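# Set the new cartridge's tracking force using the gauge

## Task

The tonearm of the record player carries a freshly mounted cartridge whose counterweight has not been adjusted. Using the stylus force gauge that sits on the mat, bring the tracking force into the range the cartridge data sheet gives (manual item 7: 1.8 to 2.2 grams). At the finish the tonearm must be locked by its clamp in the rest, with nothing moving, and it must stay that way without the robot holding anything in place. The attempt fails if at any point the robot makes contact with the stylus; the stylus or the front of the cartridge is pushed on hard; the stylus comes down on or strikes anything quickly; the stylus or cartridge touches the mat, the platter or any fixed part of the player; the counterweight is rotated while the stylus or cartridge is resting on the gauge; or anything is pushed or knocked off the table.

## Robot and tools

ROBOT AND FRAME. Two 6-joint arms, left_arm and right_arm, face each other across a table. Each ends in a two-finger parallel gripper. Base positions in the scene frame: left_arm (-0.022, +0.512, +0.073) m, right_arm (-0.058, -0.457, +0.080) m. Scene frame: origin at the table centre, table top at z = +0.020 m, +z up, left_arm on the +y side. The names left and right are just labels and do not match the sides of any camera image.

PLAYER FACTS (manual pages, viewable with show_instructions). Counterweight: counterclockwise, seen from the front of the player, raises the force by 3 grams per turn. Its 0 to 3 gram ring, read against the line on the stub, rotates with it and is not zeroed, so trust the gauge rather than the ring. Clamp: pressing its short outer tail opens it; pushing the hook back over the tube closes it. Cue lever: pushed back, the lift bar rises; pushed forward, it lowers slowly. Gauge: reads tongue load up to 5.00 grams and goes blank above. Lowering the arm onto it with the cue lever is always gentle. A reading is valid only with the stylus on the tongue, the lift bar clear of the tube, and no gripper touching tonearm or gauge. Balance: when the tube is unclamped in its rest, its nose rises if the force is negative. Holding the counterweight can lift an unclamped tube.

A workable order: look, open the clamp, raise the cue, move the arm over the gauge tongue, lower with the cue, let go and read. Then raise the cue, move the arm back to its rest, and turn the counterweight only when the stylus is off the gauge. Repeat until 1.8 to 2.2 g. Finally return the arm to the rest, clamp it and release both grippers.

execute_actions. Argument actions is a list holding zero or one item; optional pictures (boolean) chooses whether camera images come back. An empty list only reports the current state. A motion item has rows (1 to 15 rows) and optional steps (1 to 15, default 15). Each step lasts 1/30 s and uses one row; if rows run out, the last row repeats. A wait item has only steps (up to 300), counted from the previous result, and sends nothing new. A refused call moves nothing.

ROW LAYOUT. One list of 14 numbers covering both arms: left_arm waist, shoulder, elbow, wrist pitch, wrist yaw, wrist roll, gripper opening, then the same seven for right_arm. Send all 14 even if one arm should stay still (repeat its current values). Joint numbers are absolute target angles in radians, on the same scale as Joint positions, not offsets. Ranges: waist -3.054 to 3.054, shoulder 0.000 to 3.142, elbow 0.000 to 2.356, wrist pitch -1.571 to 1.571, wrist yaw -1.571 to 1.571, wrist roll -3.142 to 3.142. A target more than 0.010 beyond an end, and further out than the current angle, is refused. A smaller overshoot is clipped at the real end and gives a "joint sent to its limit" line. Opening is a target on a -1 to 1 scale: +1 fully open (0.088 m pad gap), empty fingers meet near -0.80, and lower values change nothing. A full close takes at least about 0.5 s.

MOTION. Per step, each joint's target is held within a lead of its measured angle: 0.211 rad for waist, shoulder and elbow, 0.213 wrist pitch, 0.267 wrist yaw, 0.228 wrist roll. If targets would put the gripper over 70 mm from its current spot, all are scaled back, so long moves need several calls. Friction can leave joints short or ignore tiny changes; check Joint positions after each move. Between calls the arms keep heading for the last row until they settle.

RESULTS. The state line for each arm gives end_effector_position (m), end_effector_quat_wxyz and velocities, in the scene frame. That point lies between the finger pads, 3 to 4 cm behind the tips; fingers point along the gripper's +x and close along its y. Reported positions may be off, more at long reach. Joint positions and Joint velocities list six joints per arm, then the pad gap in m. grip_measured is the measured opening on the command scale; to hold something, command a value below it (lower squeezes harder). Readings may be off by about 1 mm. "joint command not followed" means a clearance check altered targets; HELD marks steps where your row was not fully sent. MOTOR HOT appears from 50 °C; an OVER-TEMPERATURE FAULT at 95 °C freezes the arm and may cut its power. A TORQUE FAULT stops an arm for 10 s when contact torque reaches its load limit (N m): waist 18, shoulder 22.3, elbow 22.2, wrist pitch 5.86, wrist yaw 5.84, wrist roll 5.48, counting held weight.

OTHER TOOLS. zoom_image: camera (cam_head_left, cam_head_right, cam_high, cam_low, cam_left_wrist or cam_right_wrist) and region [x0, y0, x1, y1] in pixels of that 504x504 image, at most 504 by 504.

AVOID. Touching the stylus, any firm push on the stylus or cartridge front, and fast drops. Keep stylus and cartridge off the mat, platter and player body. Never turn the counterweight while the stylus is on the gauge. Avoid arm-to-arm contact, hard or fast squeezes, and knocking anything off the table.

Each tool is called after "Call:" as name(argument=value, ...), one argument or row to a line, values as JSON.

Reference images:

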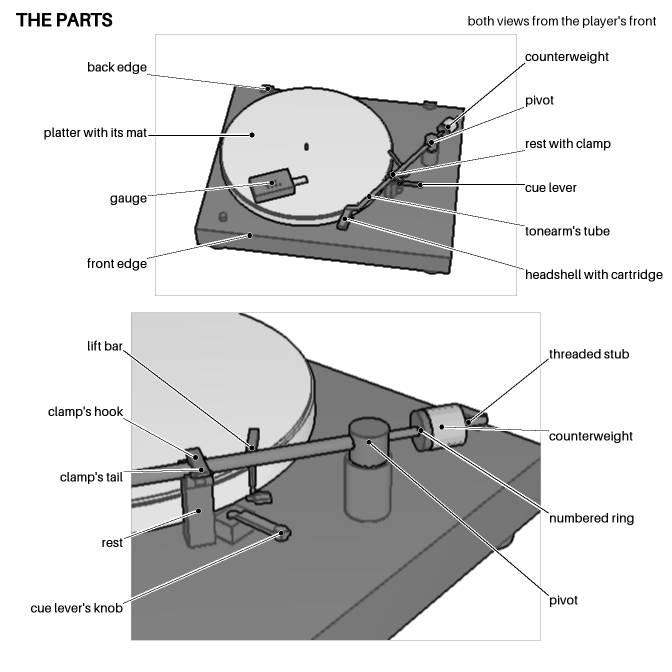

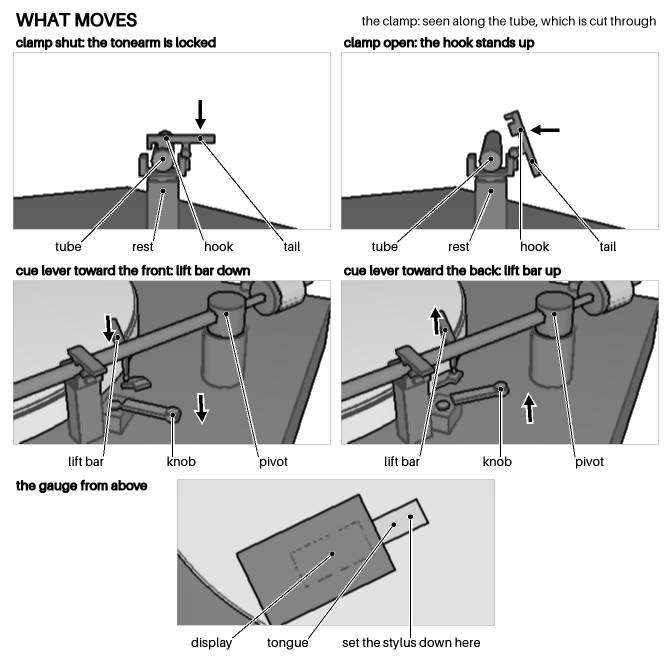

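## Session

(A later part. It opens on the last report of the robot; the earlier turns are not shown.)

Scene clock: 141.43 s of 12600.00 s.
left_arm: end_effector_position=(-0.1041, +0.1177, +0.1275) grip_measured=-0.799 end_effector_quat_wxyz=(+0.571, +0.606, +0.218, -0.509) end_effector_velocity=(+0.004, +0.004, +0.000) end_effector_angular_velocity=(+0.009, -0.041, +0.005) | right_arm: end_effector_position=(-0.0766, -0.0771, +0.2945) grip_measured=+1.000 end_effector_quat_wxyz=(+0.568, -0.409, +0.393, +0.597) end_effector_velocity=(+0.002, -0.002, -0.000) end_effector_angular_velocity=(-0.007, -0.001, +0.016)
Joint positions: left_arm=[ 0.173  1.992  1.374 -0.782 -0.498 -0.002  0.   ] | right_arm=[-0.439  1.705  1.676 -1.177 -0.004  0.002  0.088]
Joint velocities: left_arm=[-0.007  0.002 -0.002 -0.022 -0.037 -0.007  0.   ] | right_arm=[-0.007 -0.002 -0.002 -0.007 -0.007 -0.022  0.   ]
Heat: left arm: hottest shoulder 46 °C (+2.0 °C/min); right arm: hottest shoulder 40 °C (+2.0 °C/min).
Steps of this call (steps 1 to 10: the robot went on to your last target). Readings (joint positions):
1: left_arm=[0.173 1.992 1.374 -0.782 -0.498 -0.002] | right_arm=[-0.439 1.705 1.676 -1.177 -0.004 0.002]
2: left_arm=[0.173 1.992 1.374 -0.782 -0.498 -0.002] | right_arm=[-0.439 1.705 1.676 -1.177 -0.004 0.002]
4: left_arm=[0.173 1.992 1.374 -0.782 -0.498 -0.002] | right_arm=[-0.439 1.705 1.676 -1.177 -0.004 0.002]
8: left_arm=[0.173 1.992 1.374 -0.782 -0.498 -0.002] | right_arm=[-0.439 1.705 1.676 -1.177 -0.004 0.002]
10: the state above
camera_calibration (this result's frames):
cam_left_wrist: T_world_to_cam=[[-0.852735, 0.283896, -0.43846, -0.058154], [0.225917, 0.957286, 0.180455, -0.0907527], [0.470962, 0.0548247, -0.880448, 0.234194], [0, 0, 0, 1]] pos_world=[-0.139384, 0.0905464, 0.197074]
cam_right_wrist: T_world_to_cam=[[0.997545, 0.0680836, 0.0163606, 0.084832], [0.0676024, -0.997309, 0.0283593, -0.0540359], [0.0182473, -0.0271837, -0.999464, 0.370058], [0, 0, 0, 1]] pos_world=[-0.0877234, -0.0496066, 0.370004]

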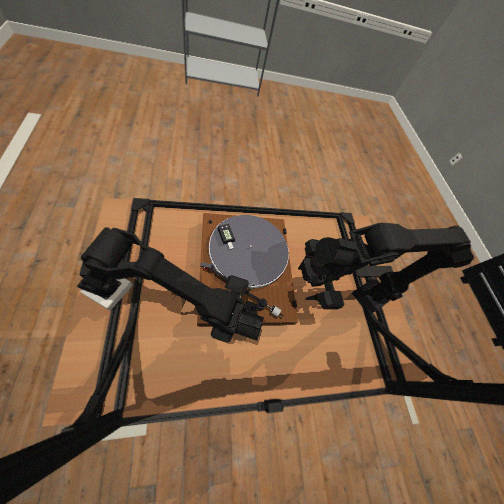

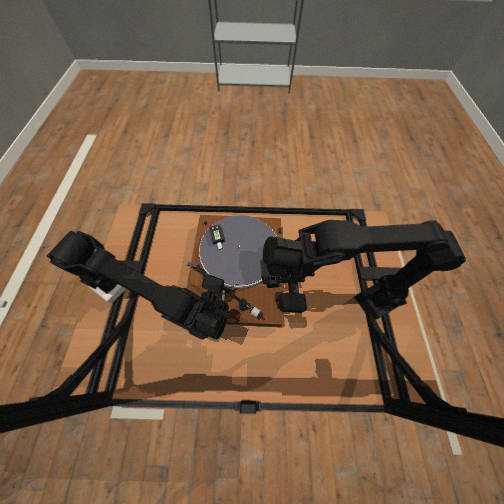

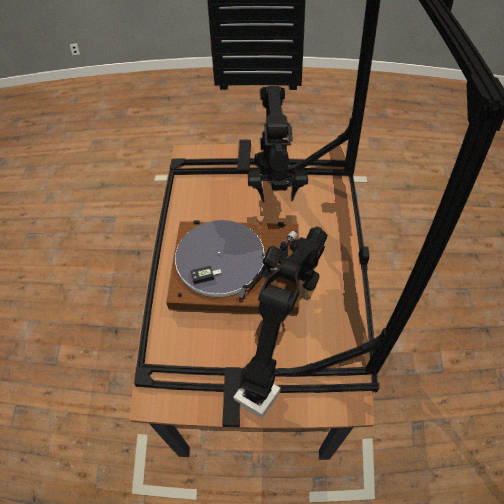

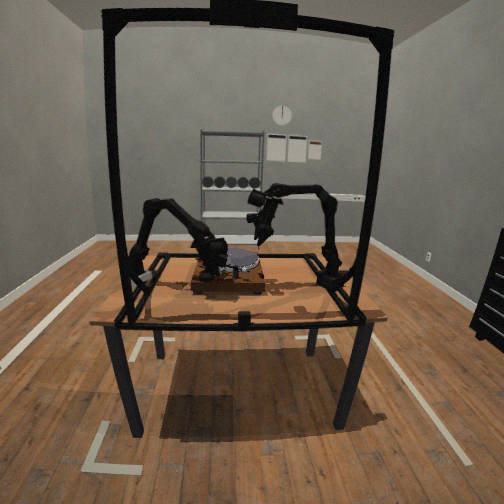

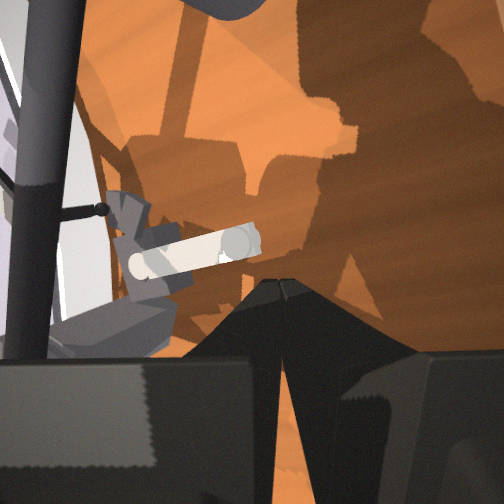

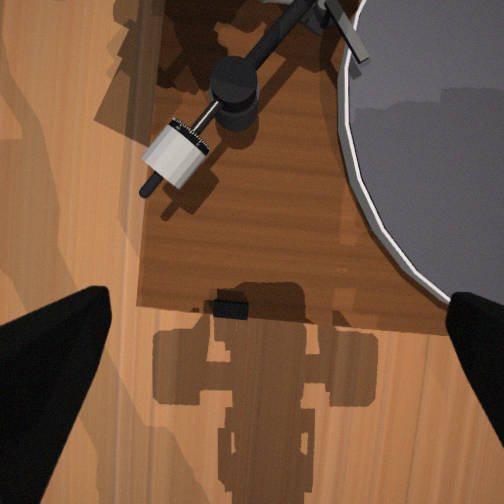

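Call:
execute_actions(
  actions=[
    {"rows": [[0.19,1.995,1.375,-0.782,-0.5,0,-0.9,-0.439,1.7,1.678,-1.178,0,0,1],[0.19,1.995,1.375,-0.782,-0.5,0,-0.9,-0.439,1.7,1.678,-1.178,0,0,1],[0.19,2.003,1.39,-0.786,-0.5,0,-0.9,-0.439,1.7,1.678,-1.178,0,0,1],[0.192,2.011,1.402,-0.79,-0.5,0,-0.9,-0.439,1.7,1.678,-1.178,0,0,1],[0.194,2.019,1.414,-0.794,-0.5,0,-0.9,-0.439,1.7,1.678,-1.178,0,0,1],[0.196,2.027,1.426,-0.798,-0.5,0,-0.9,-0.439,1.7,1.678,-1.178,0,0,1],[0.198,2.035,1.438,-0.802,-0.5,0,-0.9,-0.439,1.7,1.678,-1.178,0,0,1],[0.2,2.043,1.45,-0.806,-0.5,0,-0.9,-0.439,1.7,1.678,-1.178,0,0,1],[0.202,2.051,1.462,-0.81,-0.5,0,-0.9,-0.439,1.7,1.678,-1.178,0,0,1],[0.204,2.059,1.474,-0.814,-0.5,0,-0.9,-0.439,1.7,1.678,-1.178,0,0,1],[0.206,2.067,1.486,-0.818,-0.5,0,-0.9,-0.439,1.7,1.678,-1.178,0,0,1],[0.208,2.075,1.498,-0.822,-0.5,0,-0.9,-0.439,1.7,1.678,-1.178,0,0,1]], "steps": 15},
  ],
  pictures=false,
)

Call:
execute_actions(
  actions=[
    {"steps": 15},
  ],
)

Scene clock: 154.57 s of 12600.00 s.
left_arm: end_effector_position=(-0.0987, +0.0977, +0.1279) grip_measured=-0.799 end_effector_quat_wxyz=(+0.579, +0.603, +0.228, -0.500) end_effector_velocity=(+0.005, -0.022, -0.001) end_effector_angular_velocity=(+0.003, -0.010, +0.022) | right_arm: end_effector_position=(-0.0766, -0.0771, +0.2948) grip_measured=+1.000 end_effector_quat_wxyz=(+0.568, -0.409, +0.393, +0.597) end_effector_velocity=(+0.000, -0.004, -0.000) end_effector_angular_velocity=(-0.017, +0.003, +0.007)
Joint positions: left_arm=[ 0.203  2.059  1.476 -0.819 -0.498 -0.002  0.   ] | right_arm=[-0.439  1.705  1.677 -1.177 -0.004  0.002  0.088]
Joint velocities: left_arm=[ 0.027  0.081  0.115 -0.037 -0.007  0.007  0.   ] | right_arm=[-0.002 -0.002  0.002 -0.022 -0.007 -0.007  0.   ]
Heat: left arm: hottest shoulder 46 °C (+2.0 °C/min); right arm: hottest shoulder 40 °C (+1.0 °C/min).
Steps of this call (steps 1 to 15: the robot went on to your last target; steps 16 to 90: nothing new was sent; then 9.63 s passed at rest; steps 91 to 105: all 15 steps of this action). Readings (joint positions):
91: left_arm=[0.174 1.992 1.373 -0.782 -0.498 -0.002] | right_arm=[-0.439 1.705 1.677 -1.177 -0.004 0.002]
92: left_arm=[0.176 1.992 1.373 -0.782 -0.498 -0.002] | right_arm=[-0.439 1.705 1.677 -1.177 -0.004 0.002]
94: left_arm=[0.182 1.993 1.376 -0.784 -0.498 -0.002] | right_arm=[-0.439 1.705 1.677 -1.177 -0.004 0.002]
98: left_arm=[0.192 2.016 1.412 -0.797 -0.497 -0.002] | right_arm=[-0.439 1.705 1.677 -1.177 -0.004 0.002]
105: the state above

Scene clock: 155.07 s of 12600.00 s.
left_arm: end_effector_position=(-0.0984, +0.0961, +0.1280) grip_measured=-0.799 end_effector_quat_wxyz=(+0.579, +0.603, +0.228, -0.499) end_effector_velocity=(-0.001, +0.002, -0.000) end_effector_angular_velocity=(+0.006, +0.006, +0.003) | right_arm: end_effector_position=(-0.0766, -0.0771, +0.2948) grip_measured=+1.000 end_effector_quat_wxyz=(+0.568, -0.409, +0.393, +0.597) end_effector_velocity=(-0.002, +0.001, -0.001) end_effector_angular_velocity=(+0.002, +0.004, +0.012)
Joint positions: left_arm=[ 0.205  2.065  1.485 -0.822 -0.498 -0.002  0.   ] | right_arm=[-0.439  1.705  1.677 -1.177 -0.004  0.002  0.088]
Joint velocities: left_arm=[-0.002 -0.002 -0.002 -0.007  0.007 -0.007  0.   ] | right_arm=[ 0.002  0.002 -0.002  0.007 -0.007 -0.007  0.   ]
Heat: left arm: hottest shoulder 46 °C (+2.0 °C/min); right arm: hottest shoulder 40 °C (+1.0 °C/min).
Steps of this call (steps 1 to 15: the robot went on to your last target). Readings (joint positions):
1: left_arm=[0.204 2.061 1.479 -0.819 -0.498 -0.002] | right_arm=[-0.439 1.705 1.677 -1.177 -0.004 0.002]
2: left_arm=[0.204 2.063 1.481 -0.820 -0.498 -0.002] | right_arm=[-0.439 1.705 1.677 -1.177 -0.004 0.002]
4: left_arm=[0.205 2.064 1.483 -0.821 -0.498 -0.002] | right_arm=[-0.439 1.705 1.677 -1.177 -0.004 0.002]
8: left_arm=[0.205 2.065 1.485 -0.821 -0.498 -0.002] | right_arm=[-0.439 1.705 1.677 -1.177 -0.004 0.002]
15: the state above
All arms were judged still, so your last target was given up. Only a new action makes them travel on or press farther. Fingers that are still opening or closing keep moving.
camera_calibration (this result's frames):
cam_left_wrist: T_world_to_cam=[[-0.861024, 0.256946, -0.438881, -0.0451423], [0.19491, 0.96381, 0.181883, -0.0753029], [0.469732, 0.0710629, -0.879944, 0.23134], [0, 0, 0, 1]] pos_world=[-0.132859, 0.0677371, 0.19745]
cam_right_wrist: T_world_to_cam=[[0.997519, 0.0684264, 0.0165131, 0.0848069], [0.0679549, -0.997307, 0.0275982, -0.0537764], [0.018357, -0.0264076, -0.999483, 0.370393], [0, 0, 0, 1]] pos_world=[-0.0877415, -0.0496534, 0.370285]

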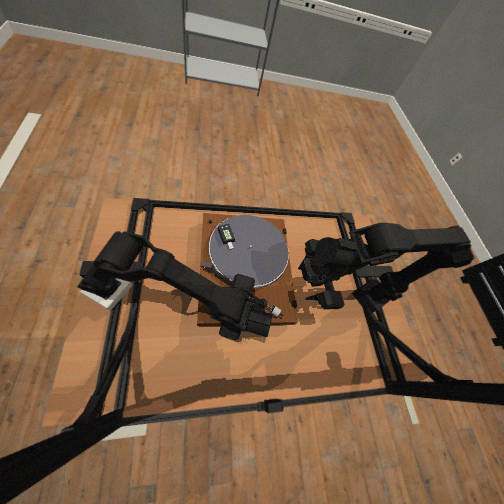

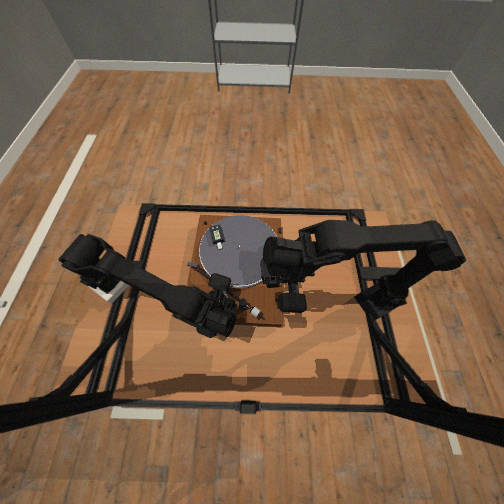

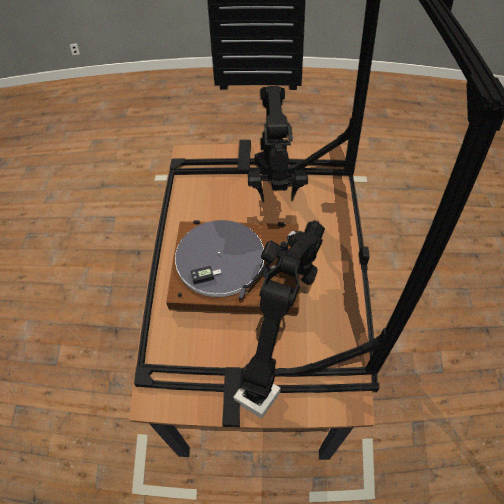

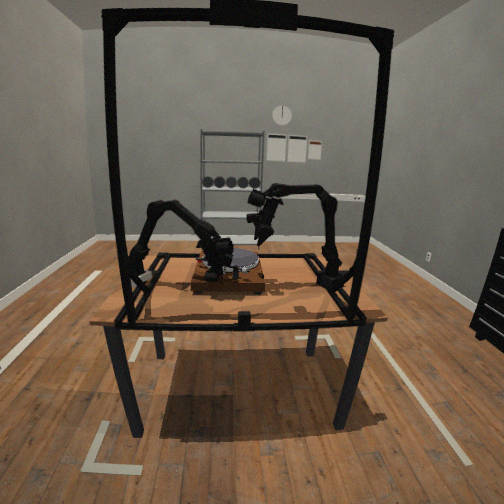

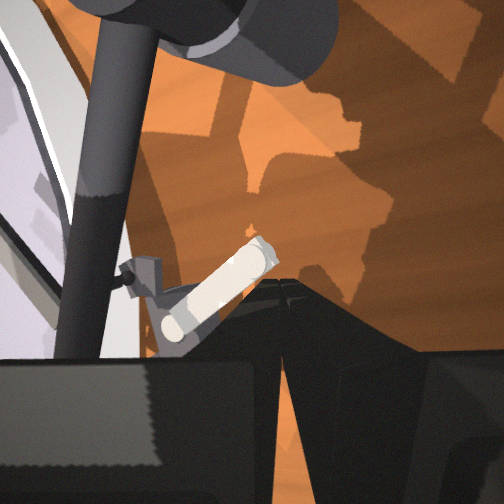

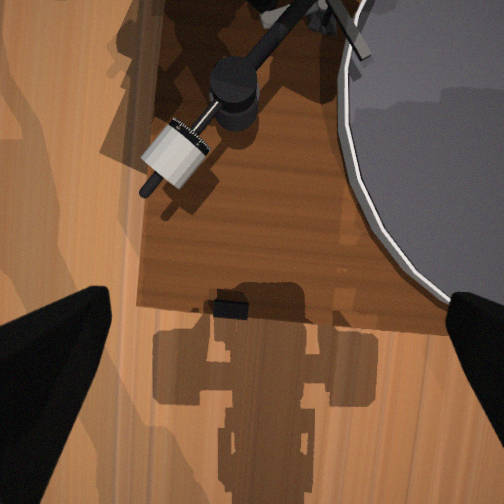

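Call:
execute_actions(
  actions=[
    {"rows": [[0.21,2.083,1.51,-0.826,-0.5,0,-0.9,-0.439,1.7,1.678,-1.178,0,0,1],[0.212,2.091,1.522,-0.83,-0.5,0,-0.9,-0.439,1.7,1.678,-1.178,0,0,1],[0.214,2.099,1.534,-0.834,-0.5,0,-0.9,-0.439,1.7,1.678,-1.178,0,0,1]], "steps": 15},
  ],
)

Scene clock: 158.57 s of 12600.00 s.
left_arm: end_effector_position=(-0.0982, +0.0896, +0.1273) grip_measured=-0.799 end_effector_quat_wxyz=(+0.580, +0.602, +0.230, -0.497) end_effector_velocity=(+0.001, +0.002, +0.001) end_effector_angular_velocity=(+0.007, -0.011, -0.008) | right_arm: end_effector_position=(-0.0766, -0.0771, +0.2948) grip_measured=+1.000 end_effector_quat_wxyz=(+0.568, -0.409, +0.393, +0.597) end_effector_velocity=(-0.000, -0.003, -0.002) end_effector_angular_velocity=(-0.013, +0.012, +0.021)
Joint positions: left_arm=[ 0.211  2.09   1.521 -0.833 -0.498 -0.002  0.   ] | right_arm=[-0.439  1.705  1.677 -1.177 -0.004  0.002  0.088]
Joint velocities: left_arm=[-0.002 -0.002 -0.002 -0.007 -0.007  0.007  0.   ] | right_arm=[-0.007 -0.002 -0.007 -0.007 -0.022 -0.022  0.   ]
Heat: left arm: hottest shoulder 46 °C (+3.0 °C/min); right arm: hottest shoulder 40 °C (+1.0 °C/min).
Steps of this call (steps 1 to 90: nothing new was sent; steps 91 to 105: all 15 steps of this action). Readings (joint positions):
91: left_arm=[0.205 2.067 1.488 -0.824 -0.498 -0.002] | right_arm=[-0.439 1.705 1.677 -1.177 -0.004 0.002]
92: left_arm=[0.205 2.070 1.493 -0.827 -0.498 -0.002] | right_arm=[-0.439 1.705 1.677 -1.177 -0.004 0.002]
94: left_arm=[0.208 2.080 1.507 -0.831 -0.498 -0.002] | right_arm=[-0.439 1.705 1.677 -1.177 -0.004 0.002]
98: left_arm=[0.211 2.088 1.518 -0.832 -0.498 -0.002] | right_arm=[-0.439 1.705 1.677 -1.177 -0.004 0.002]
105: the state above
camera_calibration (this result's frames):
cam_left_wrist: T_world_to_cam=[[-0.86231, 0.252487, -0.438944, -0.0433135], [0.189321, 0.964713, 0.182995, -0.069795], [0.469659, 0.0746969, -0.879682, 0.230739], [0, 0, 0, 1]] pos_world=[-0.132504, 0.0610328, 0.196737]
cam_right_wrist: T_world_to_cam=[[0.997519, 0.0684264, 0.0165131, 0.0848069], [0.0679549, -0.997307, 0.0275982, -0.0537764], [0.018357, -0.0264076, -0.999483, 0.370393], [0, 0, 0, 1]] pos_world=[-0.0877415, -0.0496534, 0.370285]

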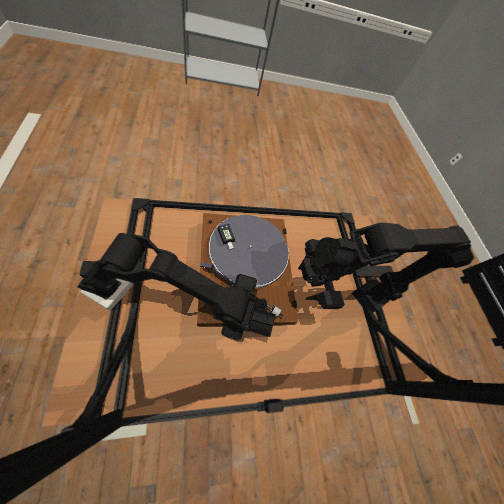

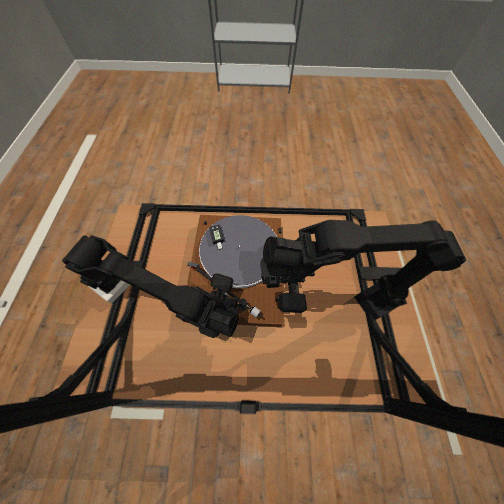

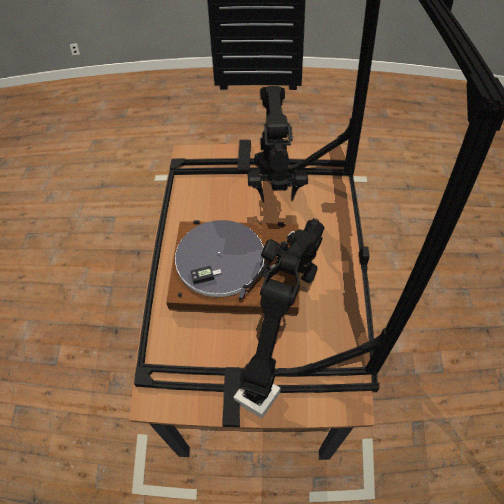

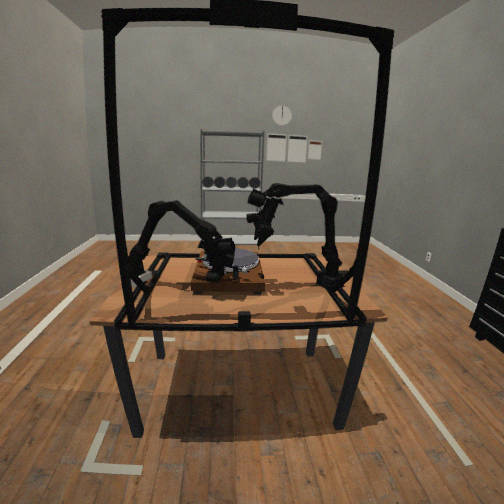

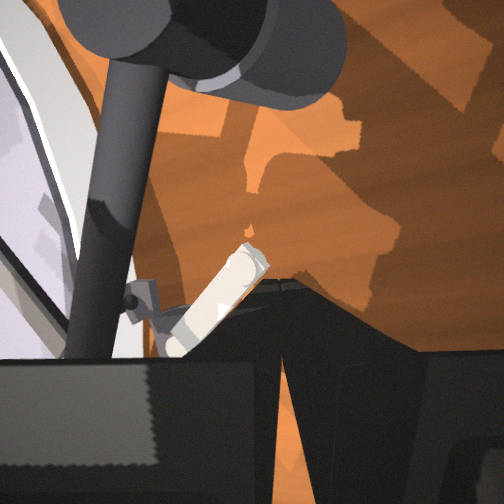

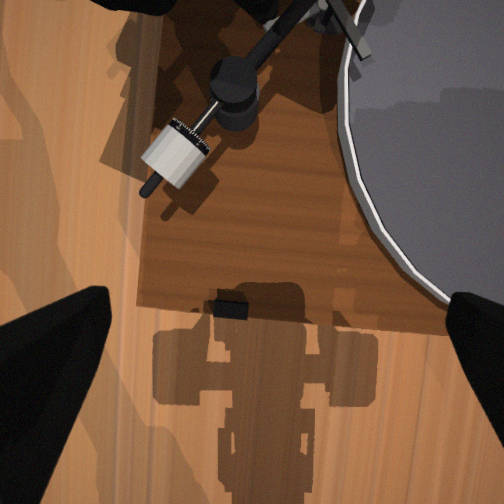

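Call:
execute_actions(
  actions=[
    {"rows": [[0.218,2.105,1.543,-0.837,-0.5,0,-0.9,-0.439,1.7,1.678,-1.178,0,0,1],[0.222,2.111,1.552,-0.84,-0.5,0,-0.9,-0.439,1.7,1.678,-1.178,0,0,1],[0.226,2.117,1.561,-0.843,-0.5,0,-0.9,-0.439,1.7,1.678,-1.178,0,0,1]], "steps": 15},
  ],
)

Call:
zoom_image(
  camera="cam_low",
  region=[190, 240, 260, 290],
)

Scene clock: 163.93 s of 12600.00 s.
left_arm: end_effector_position=(-0.0966, +0.0859, +0.1273) grip_measured=-0.799 end_effector_quat_wxyz=(+0.581, +0.603, +0.233, -0.495) end_effector_velocity=(+0.003, +0.001, +0.001) end_effector_angular_velocity=(-0.004, -0.003, +0.023) | right_arm: end_effector_position=(-0.0766, -0.0772, +0.2949) grip_measured=+1.000 end_effector_quat_wxyz=(+0.568, -0.409, +0.392, +0.597) end_effector_velocity=(+0.002, -0.002, -0.000) end_effector_angular_velocity=(-0.007, -0.005, -0.012)
Joint positions: left_arm=[ 0.218  2.105  1.546 -0.848 -0.496 -0.002  0.   ] | right_arm=[-0.439  1.705  1.677 -1.177 -0.004  0.002  0.088]
Joint velocities: left_arm=[ 0.002 -0.002 -0.002 -0.007 -0.007 -0.022  0.   ] | right_arm=[-0.002 -0.002 -0.002 -0.007  0.007  0.007  0.   ]
Heat: left arm: hottest shoulder 46 °C (+2.0 °C/min); right arm: hottest shoulder 40 °C (+1.0 °C/min).
Steps of this call (steps 1 to 15: the robot went on to your last target; steps 16 to 90: nothing new was sent; then 1.87 s passed at rest; steps 91 to 105: all 15 steps of this action). Readings (joint positions):
91: left_arm=[0.211 2.091 1.523 -0.835 -0.498 -0.002] | right_arm=[-0.439 1.705 1.677 -1.177 -0.004 0.002]
92: left_arm=[0.212 2.093 1.527 -0.837 -0.498 -0.002] | right_arm=[-0.439 1.705 1.677 -1.177 -0.004 0.002]
94: left_arm=[0.216 2.101 1.537 -0.840 -0.498 -0.002] | right_arm=[-0.439 1.705 1.677 -1.177 -0.004 0.002]
98: left_arm=[0.218 2.104 1.545 -0.846 -0.496 -0.002] | right_arm=[-0.439 1.705 1.677 -1.177 -0.004 0.002]
105: the state above
camera_calibration (this result's frames):
cam_left_wrist: T_world_to_cam=[[-0.864346, 0.24862, -0.437143, -0.0410484], [0.182825, 0.965119, 0.187406, -0.0677471], [0.468488, 0.0820629, -0.87965, 0.229545], [0, 0, 0, 1]] pos_world=[-0.130633, 0.0567524, 0.196671]
cam_right_wrist: T_world_to_cam=[[0.99752, 0.0684201, 0.0165213, 0.0848027], [0.0679554, -0.997317, 0.027217, -0.0537108], [0.0183391, -0.0260268, -0.999493, 0.37056], [0, 0, 0, 1]] pos_world=[-0.0877381, -0.0497245, 0.370433]

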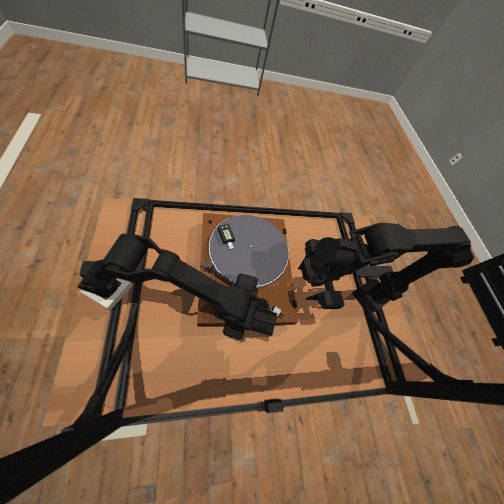

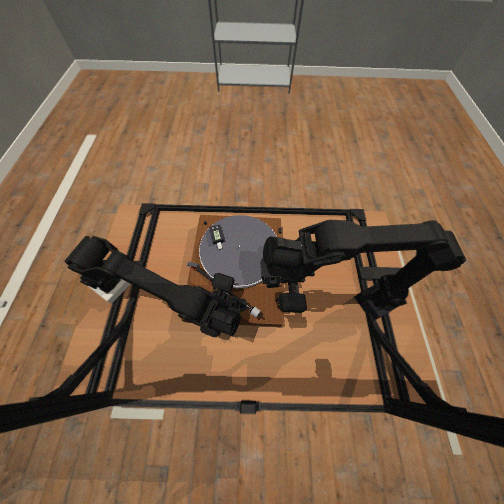

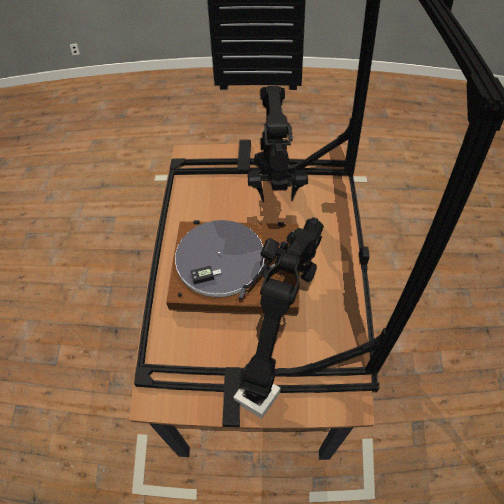

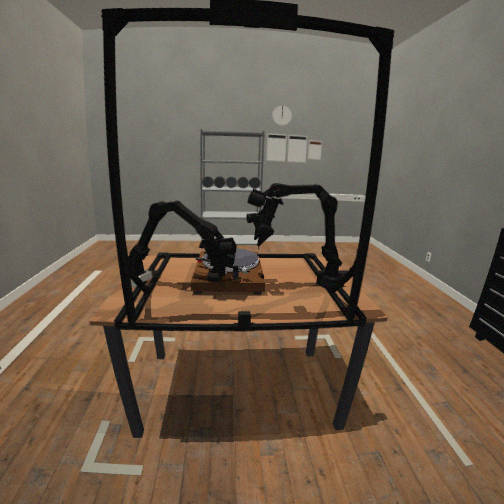

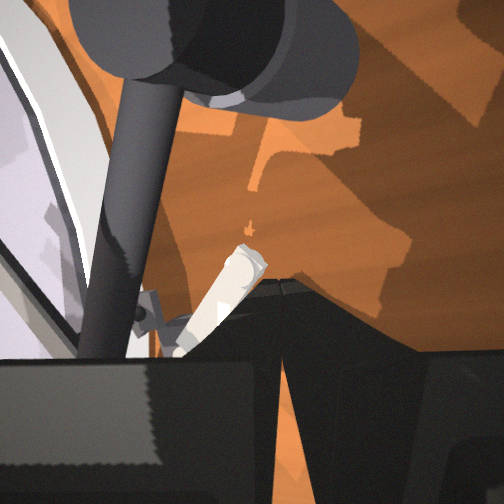

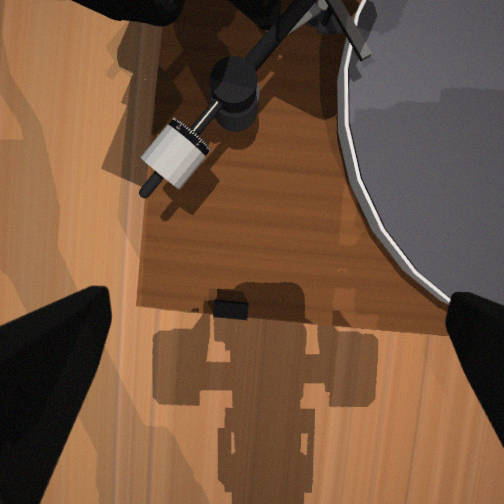

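Region (190, 240, 260, 290) of cam_low's 504x504 image, scaled by 7.200, with more detail than that image has; it fills the top 360 rows of this view, and the rest is white.

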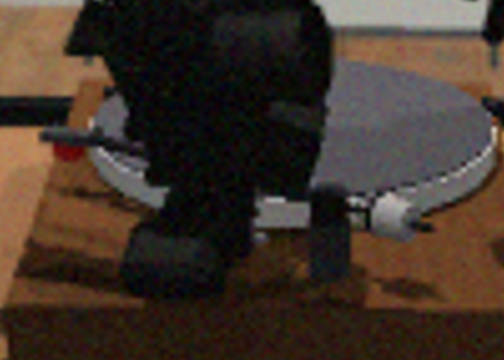

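Call:
execute_actions(
  actions=[
    {"rows": [[0.21,2.09,1.52,-0.83,-0.5,0,-0.9,-0.439,1.7,1.678,-1.178,0,0,1],[0.2,2.07,1.49,-0.82,-0.5,0,-0.9,-0.439,1.7,1.678,-1.178,0,0,1],[0.19,2.05,1.46,-0.81,-0.5,0,-0.9,-0.439,1.7,1.678,-1.178,0,0,1],[0.18,2.03,1.44,-0.8,-0.5,0,-0.9,-0.439,1.7,1.678,-1.178,0,0,1],[0.16,2.01,1.43,-0.8,-0.5,0,-0.9,-0.439,1.7,1.678,-1.178,0,0,1],[0.14,1.99,1.43,-0.8,-0.55,0,-0.9,-0.439,1.7,1.678,-1.178,0,0,1],[0.12,1.98,1.43,-0.8,-0.6,0,-0.9,-0.439,1.7,1.678,-1.178,0,0,1],[0.10,1.97,1.43,-0.8,-0.65,0,-0.9,-0.439,1.7,1.678,-1.178,0,0,1],[0.08,1.97,1.43,-0.8,-0.7,0,-0.9,-0.439,1.7,1.678,-1.178,0,0,1],[0.06,1.97,1.43,-0.8,-0.75,0,-0.9,-0.439,1.7,1.678,-1.178,0,0,1],[0.04,1.97,1.43,-0.8,-0.8,0,-0.9,-0.439,1.7,1.678,-1.178,0,0,1],[0.02,1.97,1.43,-0.8,-0.85,0,-0.9,-0.439,1.7,1.678,-1.178,0,0,1],[0.0,1.97,1.43,-0.8,-0.9,0.6,-0.9,-0.439,1.7,1.678,-1.178,0,0,1]], "steps": 15},
  ],
  pictures=false,
)

Call:
execute_actions(
  actions=[
    {"steps": 20},
  ],
)

Scene clock: 174.90 s of 12600.00 s.
left_arm: end_effector_position=(-0.1335, +0.1070, +0.1823) grip_measured=-0.799 end_effector_quat_wxyz=(+0.574, +0.672, +0.016, -0.468) end_effector_velocity=(-0.098, +0.023, +0.070) end_effector_angular_velocity=(+0.759, -1.472, -1.492) | right_arm: end_effector_position=(-0.0766, -0.0772, +0.2949) grip_measured=+1.000 end_effector_quat_wxyz=(+0.568, -0.409, +0.392, +0.597) end_effector_velocity=(+0.002, -0.003, -0.000) end_effector_angular_velocity=(-0.007, -0.005, -0.012)
Joint positions: left_arm=[ 0.018  1.978  1.442 -0.8   -0.843  0.183  0.   ] | right_arm=[-0.439  1.705  1.677 -1.177 -0.004  0.002  0.088]
Joint velocities: left_arm=[-0.383 -0.012 -0.002  0.022 -0.593  1.927  0.   ] | right_arm=[-0.002 -0.007 -0.007 -0.007  0.007  0.007  0.   ]
Heat: left arm: hottest shoulder 47 °C (+3.0 °C/min); right arm: hottest shoulder 40 °C (+1.0 °C/min).
Steps of this call (steps 1 to 15: the robot went on to your last target; steps 16 to 90: nothing new was sent; then 7.47 s passed at rest; steps 91 to 105: all 15 steps of this action). Readings (joint positions):
91: left_arm=[0.218 2.105 1.544 -0.847 -0.496 -0.002] | right_arm=[-0.439 1.705 1.677 -1.177 -0.004 0.002]
92: left_arm=[0.217 2.102 1.536 -0.838 -0.499 -0.002] | right_arm=[-0.439 1.705 1.677 -1.177 -0.004 0.002]
94: left_arm=[0.208 2.081 1.501 -0.819 -0.499 -0.002] | right_arm=[-0.439 1.705 1.677 -1.177 -0.004 0.002]
98: left_arm=[0.154 2.025 1.445 -0.809 -0.567 -0.002] | right_arm=[-0.439 1.705 1.677 -1.177 -0.004 0.002]
105: the state above

Scene clock: 175.57 s of 12600.00 s.
left_arm: end_effector_position=(-0.1359, +0.1079, +0.1880) grip_measured=-0.799 end_effector_quat_wxyz=(+0.431, +0.779, -0.099, -0.444) end_effector_velocity=(+0.000, +0.001, +0.004) end_effector_angular_velocity=(-0.002, -0.009, -0.005) | right_arm: end_effector_position=(-0.0766, -0.0772, +0.2949) grip_measured=+1.000 end_effector_quat_wxyz=(+0.568, -0.409, +0.392, +0.597) end_effector_velocity=(-0.004, -0.003, +0.001) end_effector_angular_velocity=(-0.003, +0.018, +0.017)
Joint positions: left_arm=[-0.001  1.977  1.439 -0.799 -0.897  0.595  0.   ] | right_arm=[-0.439  1.705  1.677 -1.177 -0.004  0.002  0.088]
Joint velocities: left_arm=[-0.002 -0.007  0.002 -0.007 -0.007  0.007  0.   ] | right_arm=[ 0.002 -0.007 -0.002 -0.007 -0.022 -0.007  0.   ]
Heat: left arm: hottest shoulder 47 °C (+3.1 °C/min); right arm: hottest shoulder 40 °C (+1.0 °C/min).
Steps of this call (steps 1 to 20: the robot went on to your last target). Readings (joint positions):
1: left_arm=[0.008 1.978 1.442 -0.800 -0.859 0.248] | right_arm=[-0.439 1.705 1.677 -1.177 -0.004 0.002]
2: left_arm=[0.002 1.977 1.441 -0.800 -0.869 0.314] | right_arm=[-0.439 1.705 1.677 -1.177 -0.004 0.002]
4: left_arm=[-0.001 1.977 1.440 -0.800 -0.884 0.445] | right_arm=[-0.439 1.705 1.677 -1.177 -0.004 0.002]
8: left_arm=[-0.001 1.977 1.440 -0.799 -0.894 0.561] | right_arm=[-0.439 1.705 1.677 -1.177 -0.004 0.002]
20: the state above
camera_calibration (this result's frames):
cam_left_wrist: T_world_to_cam=[[-0.235203, 0.642558, -0.729246, 0.0438666], [0.509904, 0.720327, 0.470241, -0.075453], [0.827453, -0.261243, -0.497066, 0.313462], [0, 0, 0, 1]] pos_world=[-0.210583, 0.108054, 0.223282]
cam_right_wrist: T_world_to_cam=[[0.99752, 0.0684201, 0.0165213, 0.0848027], [0.0679554, -0.997317, 0.027217, -0.0537108], [0.0183391, -0.0260268, -0.999493, 0.37056], [0, 0, 0, 1]] pos_world=[-0.0877381, -0.0497245, 0.370433]

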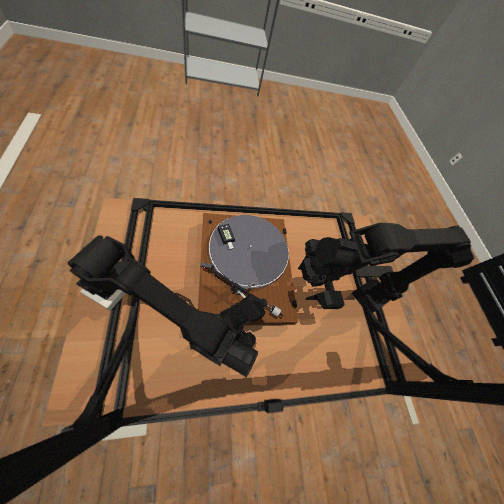

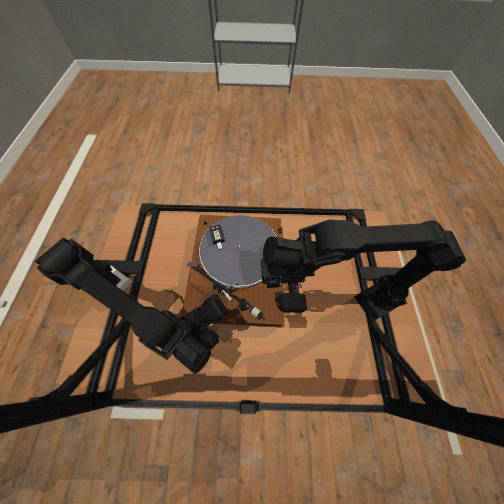

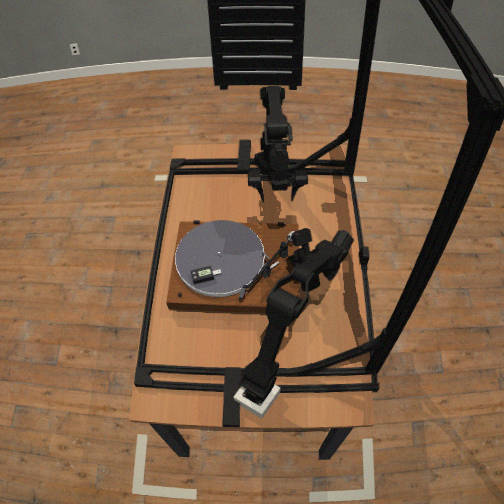

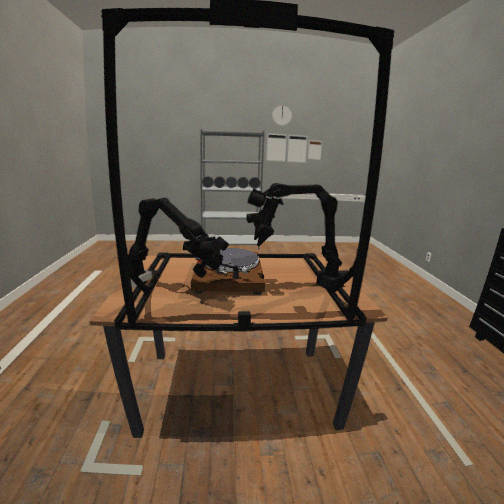

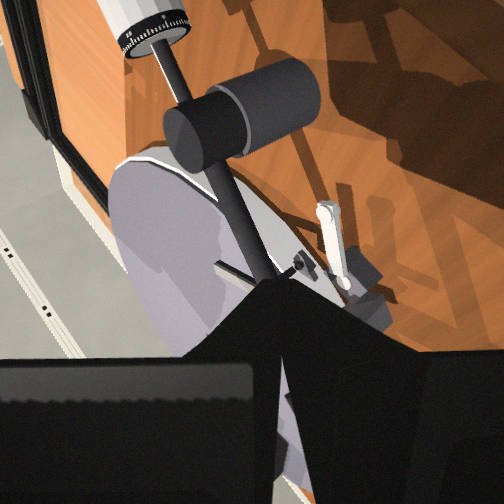

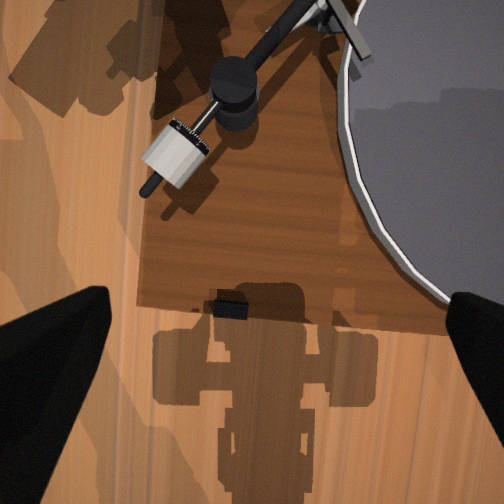

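Wrong roll direction. Roll the other way.

Call:
execute_actions(
  actions=[
    {"rows": [[0.0,1.97,1.43,-0.8,-0.9,-0.9,-0.9,-0.439,1.7,1.678,-1.178,0,0,1]], "steps": 15},
  ],
  pictures=false,
)

Call:
execute_actions(
  actions=[
    {"steps": 25},
  ],
)

Scene clock: 178.43 s of 12600.00 s.
left_arm: end_effector_position=(-0.1358, +0.1081, +0.1879) grip_measured=-0.799 end_effector_quat_wxyz=(+0.746, +0.487, +0.121, -0.438) end_effector_velocity=(+0.001, -0.001, -0.001) end_effector_angular_velocity=(-1.163, +1.051, +1.199) | right_arm: end_effector_position=(-0.0766, -0.0772, +0.2951) grip_measured=+1.000 end_effector_quat_wxyz=(+0.568, -0.409, +0.392, +0.597) end_effector_velocity=(-0.002, -0.002, -0.000) end_effector_angular_velocity=(-0.008, +0.023, -0.001)
Joint positions: left_arm=[-0.001  1.977  1.439 -0.8   -0.898 -0.38   0.   ] | right_arm=[-0.439  1.704  1.677 -1.177 -0.004  0.002  0.088]
Joint velocities: left_arm=[ 0.002  0.002 -0.002  0.007 -0.007 -1.971  0.   ] | right_arm=[-0.002 -0.002 -0.002 -0.007 -0.022  0.007  0.   ]
Heat: left arm: hottest shoulder 47 °C (+3.0 °C/min); right arm: hottest shoulder 40 °C (+1.0 °C/min).
Steps of this call (steps 1 to 15: the robot went on to your last target; steps 16 to 71: nothing new was sent; steps 72 to 86: all 15 steps of this action). Readings (joint positions):
72: left_arm=[-0.001 1.977 1.439 -0.800 -0.898 0.543] | right_arm=[-0.439 1.705 1.677 -1.177 -0.004 0.002]
73: left_arm=[-0.001 1.977 1.439 -0.800 -0.898 0.476] | right_arm=[-0.439 1.705 1.677 -1.177 -0.004 0.002]
75: left_arm=[-0.001 1.977 1.439 -0.800 -0.898 0.343] | right_arm=[-0.439 1.705 1.677 -1.177 -0.004 0.002]
79: left_arm=[-0.001 1.977 1.439 -0.800 -0.898 0.079] | right_arm=[-0.439 1.705 1.677 -1.177 -0.004 0.002]
86: the state above

Scene clock: 179.27 s of 12600.00 s.
left_arm: end_effector_position=(-0.1358, +0.1082, +0.1878) grip_measured=-0.799 end_effector_quat_wxyz=(+0.845, +0.281, +0.228, -0.393) end_effector_velocity=(+0.002, +0.004, +0.000) end_effector_angular_velocity=(+0.011, -0.014, +0.004) | right_arm: end_effector_position=(-0.0766, -0.0772, +0.2951) grip_measured=+1.000 end_effector_quat_wxyz=(+0.568, -0.409, +0.392, +0.597) end_effector_velocity=(+0.000, -0.005, -0.002) end_effector_angular_velocity=(-0.022, +0.003, +0.007)
Joint positions: left_arm=[-0.001  1.977  1.439 -0.8   -0.897 -0.895  0.   ] | right_arm=[-0.439  1.704  1.677 -1.177 -0.004  0.002  0.088]
Joint velocities: left_arm=[-0.002 -0.002 -0.002 -0.022 -0.007 -0.007  0.   ] | right_arm=[-0.002 -0.002 -0.002 -0.022 -0.007 -0.007  0.   ]
Heat: left arm: hottest shoulder 47 °C (+3.0 °C/min); right arm: hottest shoulder 40 °C (+1.0 °C/min).
Steps of this call (steps 1 to 25: the robot went on to your last target). Readings (joint positions):
1: left_arm=[-0.001 1.977 1.439 -0.800 -0.898 -0.446] | right_arm=[-0.439 1.704 1.677 -1.177 -0.004 0.002]
2: left_arm=[-0.001 1.977 1.439 -0.800 -0.898 -0.513] | right_arm=[-0.439 1.704 1.677 -1.177 -0.004 0.002]
4: left_arm=[-0.001 1.977 1.439 -0.800 -0.898 -0.643] | right_arm=[-0.439 1.704 1.677 -1.177 -0.004 0.002]
8: left_arm=[-0.001 1.977 1.439 -0.800 -0.898 -0.833] | right_arm=[-0.439 1.704 1.677 -1.177 -0.004 0.002]
25: the state above
camera_calibration (this result's frames):
cam_left_wrist: T_world_to_cam=[[-0.818733, -0.49699, -0.287536, 0.00470355], [-0.343886, 0.82547, -0.447596, -0.0305411], [0.459803, -0.267583, -0.846747, 0.329769], [0, 0, 0, 1]] pos_world=[-0.158281, 0.115789, 0.266913]
cam_right_wrist: T_world_to_cam=[[0.99752, 0.0684138, 0.0165295, 0.0847984], [0.0679559, -0.997327, 0.0268357, -0.0536452], [0.0183212, -0.0256459, -0.999503, 0.370727], [0, 0, 0, 1]] pos_world=[-0.0877348, -0.0497956, 0.370581]

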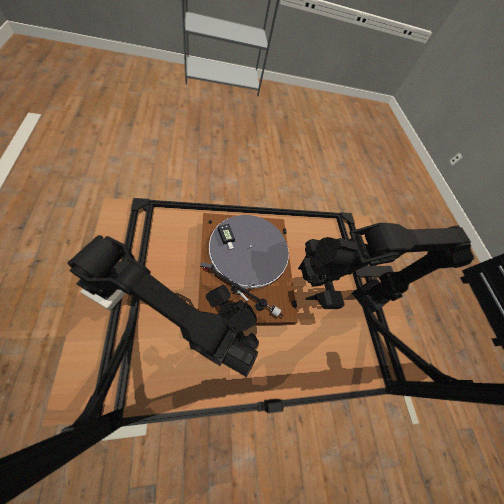

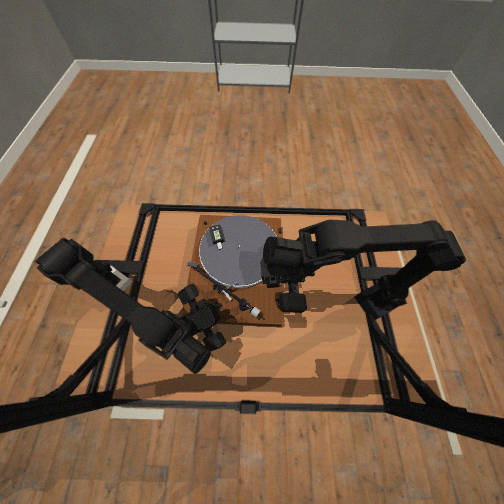

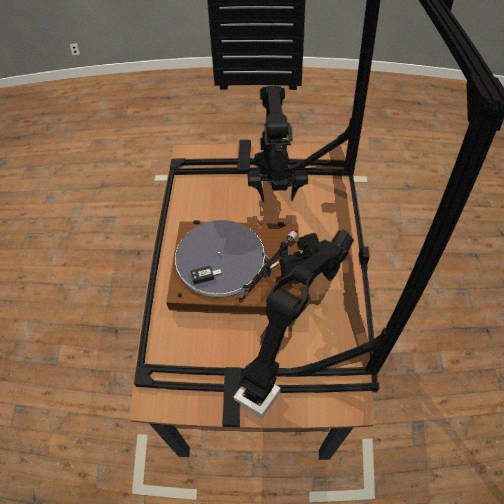

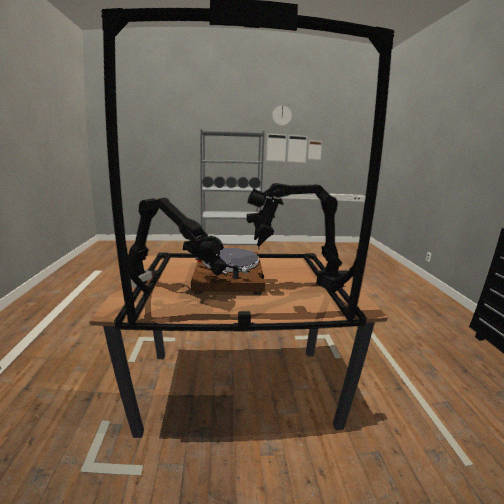

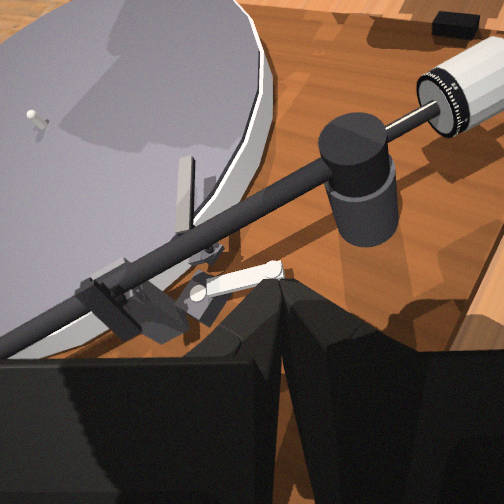

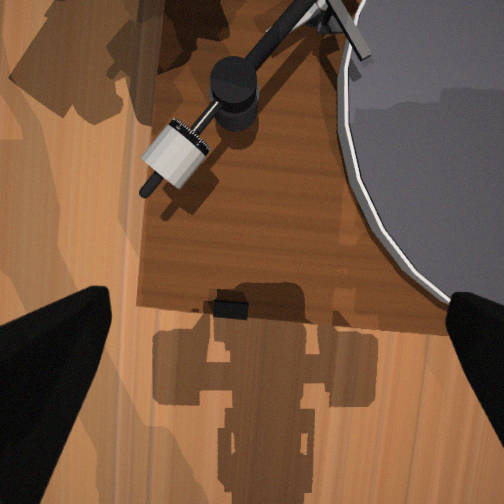

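Call:
zoom_image(
  camera="cam_head_right",
  region=[170, 200, 300, 330],
)

Call:
zoom_image(
  camera="cam_left_wrist",
  region=[40, 140, 300, 360],
)

Region (170, 200, 300, 330) of cam_head_right's 504x504 image, scaled by 3.877, with more detail than that image has.

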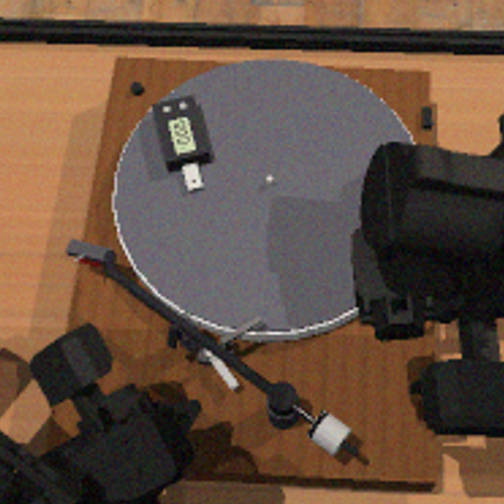

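Region (40, 140, 300, 360) of cam_left_wrist's 504x504 image, scaled by 1.938, with more detail than that image has; it fills the top 426 rows of this view, and the rest is white.

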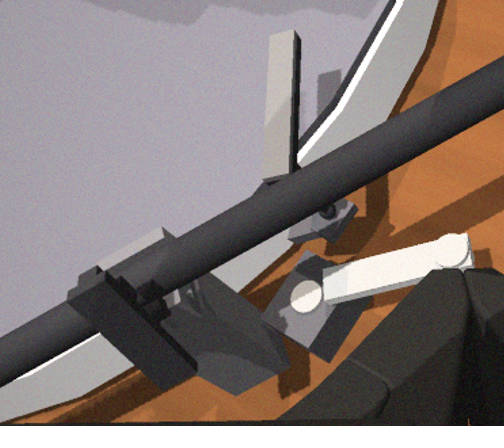

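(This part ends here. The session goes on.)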